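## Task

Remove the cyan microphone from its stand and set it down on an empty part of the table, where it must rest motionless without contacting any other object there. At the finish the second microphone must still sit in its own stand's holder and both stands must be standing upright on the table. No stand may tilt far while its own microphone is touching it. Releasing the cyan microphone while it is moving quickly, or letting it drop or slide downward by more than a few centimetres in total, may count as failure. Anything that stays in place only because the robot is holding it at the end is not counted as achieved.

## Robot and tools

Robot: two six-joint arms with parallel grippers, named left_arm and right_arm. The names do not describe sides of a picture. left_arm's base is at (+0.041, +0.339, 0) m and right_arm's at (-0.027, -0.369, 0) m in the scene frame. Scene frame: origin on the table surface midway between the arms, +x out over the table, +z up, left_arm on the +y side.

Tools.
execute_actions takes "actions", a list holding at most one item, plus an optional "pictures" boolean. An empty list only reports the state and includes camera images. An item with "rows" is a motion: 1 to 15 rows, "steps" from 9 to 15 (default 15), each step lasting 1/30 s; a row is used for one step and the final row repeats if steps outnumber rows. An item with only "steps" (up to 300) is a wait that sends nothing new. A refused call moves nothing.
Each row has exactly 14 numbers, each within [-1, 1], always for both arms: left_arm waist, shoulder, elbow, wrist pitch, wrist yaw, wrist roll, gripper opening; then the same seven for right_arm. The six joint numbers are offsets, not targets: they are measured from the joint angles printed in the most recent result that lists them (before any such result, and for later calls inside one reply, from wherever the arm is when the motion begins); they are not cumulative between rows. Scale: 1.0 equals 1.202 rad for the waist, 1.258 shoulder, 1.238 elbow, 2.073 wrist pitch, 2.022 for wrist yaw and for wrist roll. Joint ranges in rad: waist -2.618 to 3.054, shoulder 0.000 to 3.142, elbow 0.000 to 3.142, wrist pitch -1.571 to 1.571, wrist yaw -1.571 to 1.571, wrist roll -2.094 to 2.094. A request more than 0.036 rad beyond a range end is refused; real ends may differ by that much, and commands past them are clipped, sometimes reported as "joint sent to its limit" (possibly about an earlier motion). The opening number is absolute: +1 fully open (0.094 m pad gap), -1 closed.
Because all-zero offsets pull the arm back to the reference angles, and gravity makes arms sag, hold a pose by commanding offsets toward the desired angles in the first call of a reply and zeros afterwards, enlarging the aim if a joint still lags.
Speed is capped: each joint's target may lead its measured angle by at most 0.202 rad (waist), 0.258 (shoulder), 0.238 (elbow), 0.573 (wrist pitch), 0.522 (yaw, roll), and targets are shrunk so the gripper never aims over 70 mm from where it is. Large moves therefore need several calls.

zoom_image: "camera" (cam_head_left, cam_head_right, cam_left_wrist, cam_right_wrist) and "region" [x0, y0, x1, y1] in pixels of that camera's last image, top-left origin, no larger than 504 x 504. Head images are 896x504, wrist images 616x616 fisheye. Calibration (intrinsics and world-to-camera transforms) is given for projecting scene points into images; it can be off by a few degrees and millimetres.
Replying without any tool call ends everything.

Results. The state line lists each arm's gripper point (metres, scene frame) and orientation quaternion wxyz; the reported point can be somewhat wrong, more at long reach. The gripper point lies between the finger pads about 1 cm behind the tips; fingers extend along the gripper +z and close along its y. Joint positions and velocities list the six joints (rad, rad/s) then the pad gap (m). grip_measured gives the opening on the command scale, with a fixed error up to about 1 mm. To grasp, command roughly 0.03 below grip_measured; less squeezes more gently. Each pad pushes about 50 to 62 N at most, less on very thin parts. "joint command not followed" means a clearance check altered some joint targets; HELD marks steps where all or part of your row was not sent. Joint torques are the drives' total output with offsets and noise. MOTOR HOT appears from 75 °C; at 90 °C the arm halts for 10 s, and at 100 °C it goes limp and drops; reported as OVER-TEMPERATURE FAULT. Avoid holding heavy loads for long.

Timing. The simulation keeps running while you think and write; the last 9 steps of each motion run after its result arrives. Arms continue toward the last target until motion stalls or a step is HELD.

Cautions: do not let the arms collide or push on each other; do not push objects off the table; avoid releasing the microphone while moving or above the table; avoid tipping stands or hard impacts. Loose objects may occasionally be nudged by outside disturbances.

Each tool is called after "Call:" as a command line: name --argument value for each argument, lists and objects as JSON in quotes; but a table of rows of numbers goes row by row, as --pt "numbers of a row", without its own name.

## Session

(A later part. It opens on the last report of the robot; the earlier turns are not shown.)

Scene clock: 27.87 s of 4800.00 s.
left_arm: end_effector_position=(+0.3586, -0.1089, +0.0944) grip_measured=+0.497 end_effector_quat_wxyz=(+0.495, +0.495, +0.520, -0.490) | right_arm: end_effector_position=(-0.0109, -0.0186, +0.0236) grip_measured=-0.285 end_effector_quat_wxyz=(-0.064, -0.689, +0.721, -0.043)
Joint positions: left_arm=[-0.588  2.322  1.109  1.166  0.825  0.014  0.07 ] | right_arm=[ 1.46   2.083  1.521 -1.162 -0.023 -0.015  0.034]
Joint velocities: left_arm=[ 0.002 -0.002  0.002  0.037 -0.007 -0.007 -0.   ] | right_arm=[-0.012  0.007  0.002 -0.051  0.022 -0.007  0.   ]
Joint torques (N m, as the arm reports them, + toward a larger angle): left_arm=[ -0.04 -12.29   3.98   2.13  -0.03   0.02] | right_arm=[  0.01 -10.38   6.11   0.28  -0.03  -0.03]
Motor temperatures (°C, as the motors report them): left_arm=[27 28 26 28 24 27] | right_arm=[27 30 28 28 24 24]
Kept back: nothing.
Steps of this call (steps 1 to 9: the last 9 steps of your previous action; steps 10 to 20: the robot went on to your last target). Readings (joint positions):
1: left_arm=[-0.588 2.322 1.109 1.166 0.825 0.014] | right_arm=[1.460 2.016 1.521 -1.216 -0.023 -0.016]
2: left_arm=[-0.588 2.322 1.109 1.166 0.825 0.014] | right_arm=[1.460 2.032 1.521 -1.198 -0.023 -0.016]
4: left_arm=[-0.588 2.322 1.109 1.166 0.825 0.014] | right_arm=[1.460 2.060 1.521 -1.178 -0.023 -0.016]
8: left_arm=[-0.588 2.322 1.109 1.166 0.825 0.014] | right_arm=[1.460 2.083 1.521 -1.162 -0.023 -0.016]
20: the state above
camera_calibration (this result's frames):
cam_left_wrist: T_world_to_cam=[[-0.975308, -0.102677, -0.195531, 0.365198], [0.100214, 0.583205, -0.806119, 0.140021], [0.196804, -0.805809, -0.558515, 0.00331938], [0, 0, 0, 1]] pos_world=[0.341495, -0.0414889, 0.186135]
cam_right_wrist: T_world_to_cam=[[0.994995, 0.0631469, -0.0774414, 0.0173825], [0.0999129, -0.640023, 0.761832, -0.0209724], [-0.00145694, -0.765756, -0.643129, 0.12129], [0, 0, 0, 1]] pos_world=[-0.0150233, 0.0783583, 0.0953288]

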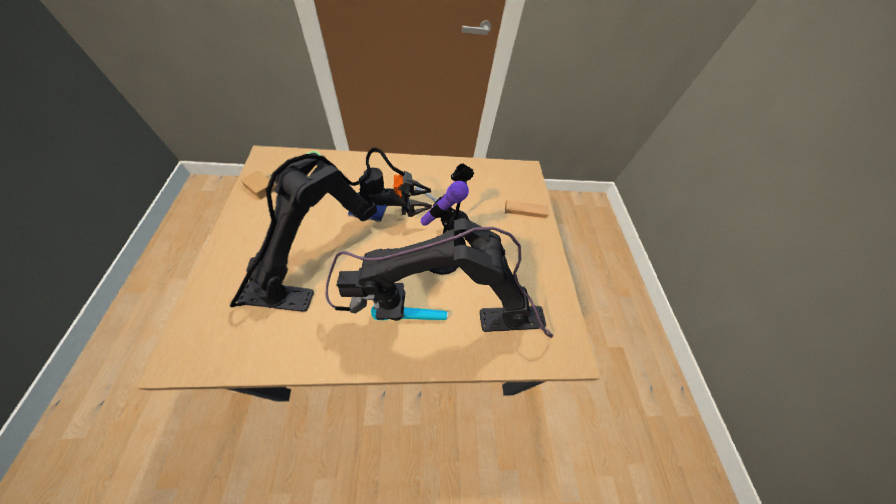

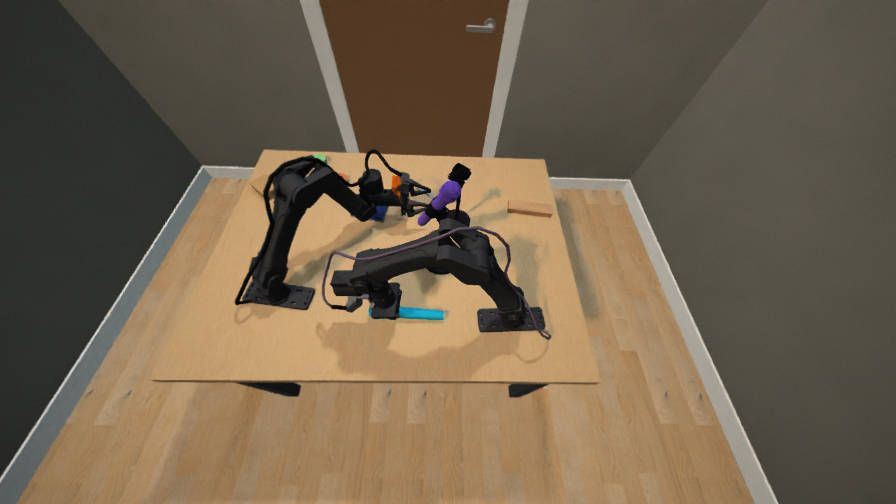

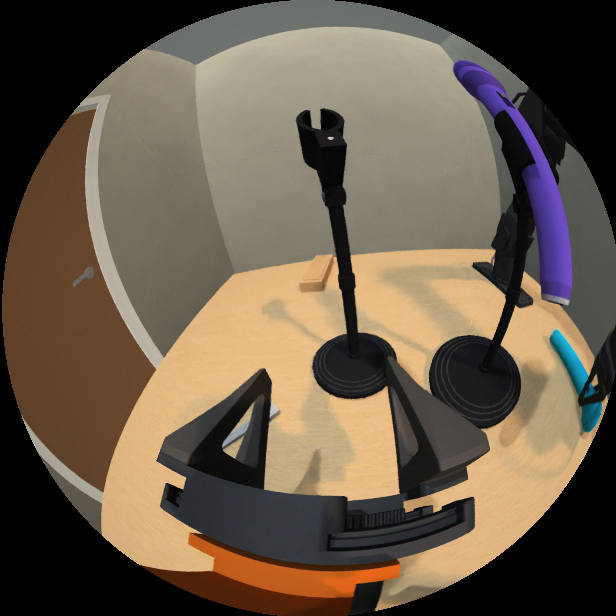

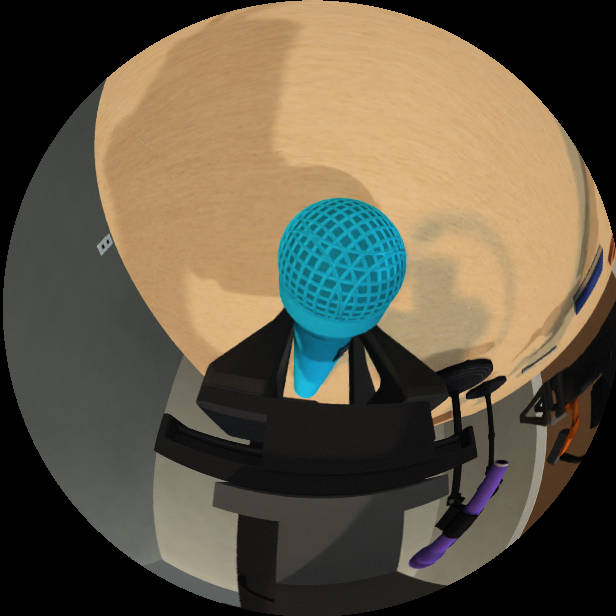

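Tail is down. Settle, release, lift.

Call:
execute_actions --actions '[{"rows":[[0,0,0,0,0,0,0.5,0,0.022,0,0,0,0,-0.3]],"steps":12}]'

Call:
execute_actions --actions '[{"rows":[[0,0,0,0,0,0,0.5,0,0,0,0,0,0,-0.26],[0,0,0,0,0,0,0.5,0,0,0,0,0,0,-0.22],[0,0,0,0,0,0,0.5,0,0,0,0,0,0,-0.15],[0,0,0,0,0,0,0.5,0,0,0,0,0,0,0.5]],"steps":12}]'

Call:
execute_actions --actions '[{"rows":[[0,0,0,0,0,0,0.5,0,-0.2,0,-0.06,0,0,0.5]]}]'

Call:
execute_actions --actions '[{"steps":30}]' --pictures true

Scene clock: 28.70 s of 4800.00 s.
left_arm: end_effector_position=(+0.3586, -0.1089, +0.0944) grip_measured=+0.497 end_effector_quat_wxyz=(+0.495, +0.495, +0.520, -0.490) | right_arm: end_effector_position=(-0.0109, -0.0193, +0.0224) grip_measured=-0.285 end_effector_quat_wxyz=(-0.066, -0.688, +0.721, -0.045)
Joint positions: left_arm=[-0.588  2.322  1.109  1.166  0.825  0.014  0.07 ] | right_arm=[ 1.46   2.087  1.521 -1.163 -0.023 -0.015  0.034]
Joint velocities: left_arm=[-0.027 -0.007 -0.017  0.037 -0.066 -0.066 -0.   ] | right_arm=[-0.007  0.017 -0.007 -0.007 -0.095  0.037  0.   ]
Joint torques (N m, as the arm reports them, + toward a larger angle): left_arm=[  0.03 -12.24   3.84   2.14  -0.02   0.01] | right_arm=[ 0.01 -8.21  5.16 -0.09 -0.03 -0.01]
Motor temperatures (°C, as the motors report them): left_arm=[27 28 26 28 24 27] | right_arm=[27 30 28 28 24 24]
Steps of this call (steps 1 to 15: the robot went on to your last target; steps 16 to 22: nothing new was sent; steps 23 to 25: the first 3 steps of this action). Readings (joint positions):
23: left_arm=[-0.588 2.322 1.109 1.166 0.825 0.014] | right_arm=[1.460 2.085 1.521 -1.163 -0.023 -0.015]
24: left_arm=[-0.588 2.322 1.109 1.166 0.825 0.014] | right_arm=[1.460 2.087 1.521 -1.163 -0.023 -0.015]
25: the state above

Scene clock: 29.10 s of 4800.00 s.
left_arm: end_effector_position=(+0.3586, -0.1089, +0.0944) grip_measured=+0.497 end_effector_quat_wxyz=(+0.495, +0.495, +0.520, -0.490) | right_arm: end_effector_position=(-0.0109, -0.0193, +0.0224) grip_measured=-0.181 end_effector_quat_wxyz=(-0.066, -0.688, +0.721, -0.045)
Joint positions: left_arm=[-0.588  2.322  1.109  1.166  0.825  0.014  0.07 ] | right_arm=[ 1.46   2.087  1.521 -1.163 -0.023 -0.015  0.038]
Joint velocities: left_arm=[ 0.007 -0.012 -0.007  0.037 -0.022  0.051  0.   ] | right_arm=[-0.032 -0.002 -0.007 -0.066  0.051  0.037  0.056]
Joint torques (N m, as the arm reports them, + toward a larger angle): left_arm=[  0.   -12.24   3.91   2.13   0.     0.02] | right_arm=[ 0.03 -9.88  5.18 -0.09 -0.04 -0.01]
Motor temperatures (°C, as the motors report them): left_arm=[27 28 26 28 24 27] | right_arm=[27 30 28 28 24 24]
Steps of this call (steps 1 to 9: the last 9 steps of your previous action; steps 10 to 12: the first 3 steps of this action, its rows measured from where the robot was after step 9). Readings (joint positions):
9: left_arm=[-0.588 2.322 1.109 1.166 0.825 0.014] | right_arm=[1.460 2.087 1.521 -1.163 -0.023 -0.015]
10: left_arm=[-0.588 2.322 1.109 1.166 0.825 0.014] | right_arm=[1.460 2.087 1.521 -1.163 -0.023 -0.015]
11: left_arm=[-0.588 2.322 1.109 1.166 0.825 0.014] | right_arm=[1.460 2.087 1.521 -1.163 -0.023 -0.015]
12: the state above

Scene clock: 29.60 s of 4800.00 s.
left_arm: end_effector_position=(+0.3586, -0.1089, +0.0944) grip_measured=+0.497 end_effector_quat_wxyz=(+0.495, +0.495, +0.520, -0.490) | right_arm: end_effector_position=(-0.0113, -0.0268, +0.0950) grip_measured=+0.497 end_effector_quat_wxyz=(-0.013, -0.691, +0.723, +0.004)
Joint positions: left_arm=[-0.588  2.322  1.109  1.166  0.825  0.014  0.07 ] | right_arm=[ 1.46   1.861  1.509 -1.233 -0.023 -0.015  0.07 ]
Joint velocities: left_arm=[ 0.012  0.002 -0.007 -0.022 -0.037  0.037 -0.   ] | right_arm=[-0.002 -1.136  0.105 -0.359  0.022  0.022  0.   ]
Joint torques (N m, as the arm reports them, + toward a larger angle): left_arm=[ -0.06 -12.24   4.02   2.14  -0.02   0.03] | right_arm=[-0.03 -5.52  6.16  0.11 -0.03 -0.02]
Motor temperatures (°C, as the motors report them): left_arm=[27 29 26 28 24 27] | right_arm=[27 30 28 28 24 24]
Steps of this call (steps 1 to 9: the last 9 steps of your previous action; steps 10 to 15: the first 6 steps of this action, its rows measured from where the robot was after step 9). Readings (joint positions):
9: left_arm=[-0.588 2.322 1.109 1.166 0.825 0.014] | right_arm=[1.460 2.087 1.521 -1.163 -0.023 -0.015]
10: left_arm=[-0.588 2.322 1.109 1.166 0.825 0.014] | right_arm=[1.460 2.071 1.518 -1.165 -0.023 -0.015]
11: left_arm=[-0.588 2.322 1.109 1.166 0.825 0.014] | right_arm=[1.460 2.042 1.510 -1.179 -0.023 -0.015]
13: left_arm=[-0.588 2.322 1.109 1.166 0.825 0.014] | right_arm=[1.460 1.953 1.508 -1.214 -0.023 -0.015]
15: the state above

Scene clock: 30.60 s of 4800.00 s.
left_arm: end_effector_position=(+0.3586, -0.1089, +0.0944) grip_measured=+0.497 end_effector_quat_wxyz=(+0.495, +0.495, +0.520, -0.490) | right_arm: end_effector_position=(-0.0118, -0.0336, +0.1069) grip_measured=+0.497 end_effector_quat_wxyz=(-0.014, -0.691, +0.723, +0.003)
Joint positions: left_arm=[-0.588  2.322  1.109  1.166  0.825  0.014  0.07 ] | right_arm=[ 1.46   1.833  1.519 -1.274 -0.023 -0.015  0.07 ]
Joint velocities: left_arm=[ 0.012  0.002 -0.007 -0.037 -0.051 -0.007 -0.   ] | right_arm=[ 0.002  0.007 -0.012 -0.007  0.081 -0.007  0.001]
Joint torques (N m, as the arm reports them, + toward a larger angle): left_arm=[  0.   -12.25   3.95   2.14  -0.01   0.01] | right_arm=[-0.01 -8.09  5.73  0.05 -0.03 -0.02]
Motor temperatures (°C, as the motors report them): left_arm=[27 29 26 28 24 27] | right_arm=[27 30 28 28 24 24]
Kept back: nothing.
Steps of this call (steps 1 to 9: the last 9 steps of your previous action; steps 10 to 30: the robot went on to your last target). Readings (joint positions):
1: left_arm=[-0.588 2.322 1.109 1.166 0.825 0.014] | right_arm=[1.460 1.830 1.513 -1.243 -0.023 -0.015]
2: left_arm=[-0.588 2.322 1.109 1.166 0.825 0.014] | right_arm=[1.460 1.811 1.518 -1.250 -0.023 -0.015]
4: left_arm=[-0.588 2.322 1.109 1.166 0.825 0.014] | right_arm=[1.460 1.802 1.519 -1.258 -0.023 -0.015]
8: left_arm=[-0.588 2.322 1.109 1.166 0.825 0.014] | right_arm=[1.460 1.825 1.519 -1.268 -0.023 -0.015]
30: the state above
All arms were judged still, so your last target was given up. Only a new action makes them travel on or press farther. Fingers that are still opening or closing keep moving.
camera_calibration (this result's frames):
cam_left_wrist: T_world_to_cam=[[-0.975308, -0.102677, -0.195531, 0.365198], [0.100214, 0.583205, -0.806119, 0.140021], [0.196804, -0.805809, -0.558515, 0.00331938], [0, 0, 0, 1]] pos_world=[0.341495, -0.0414889, 0.186135]
cam_right_wrist: T_world_to_cam=[[0.995556, 0.0725097, -0.0600915, 0.0241451], [0.0940805, -0.737419, 0.668851, -0.0873559], [0.00418554, -0.671532, -0.740964, 0.177004], [0, 0, 0, 1]] pos_world=[-0.0165601, 0.0526953, 0.191033]

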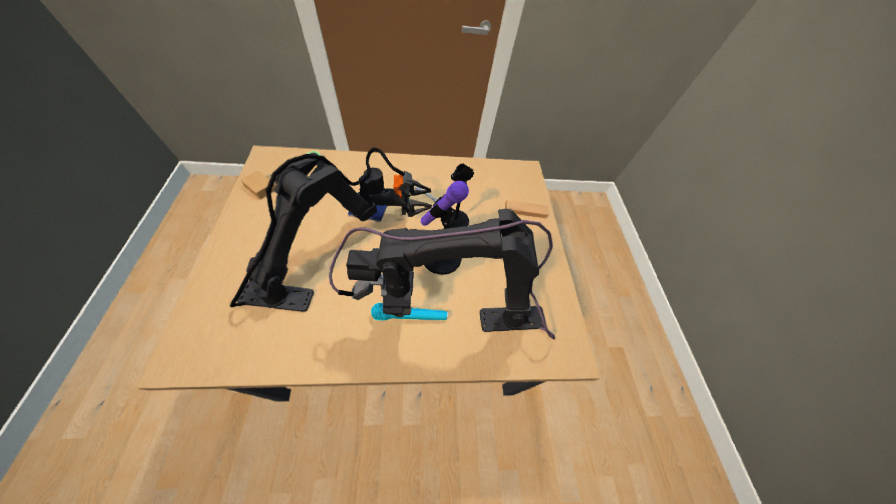

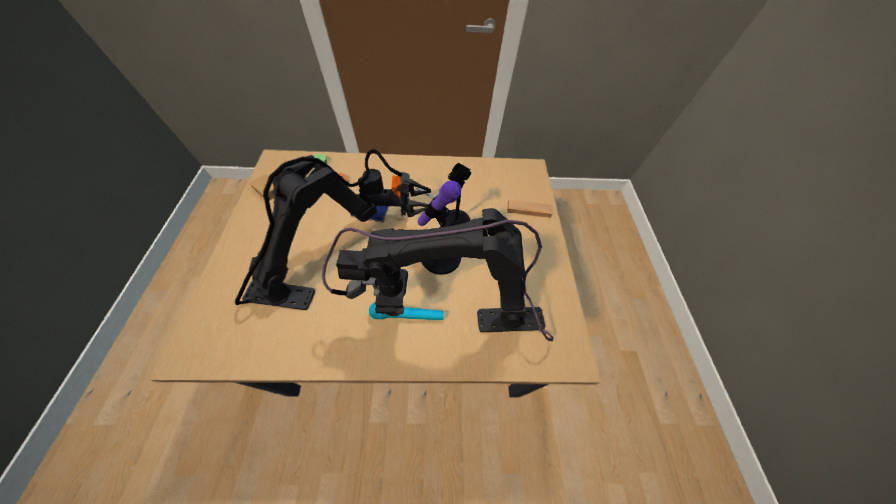

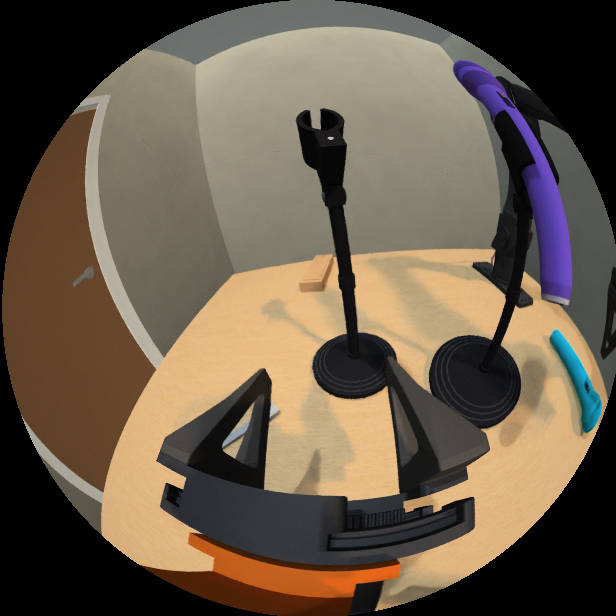

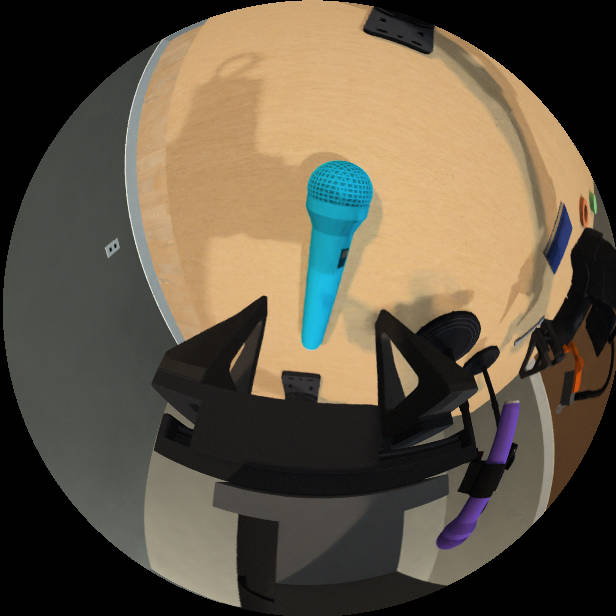

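Call:
finished_scene --scene 1

The scene is finished: the task was done.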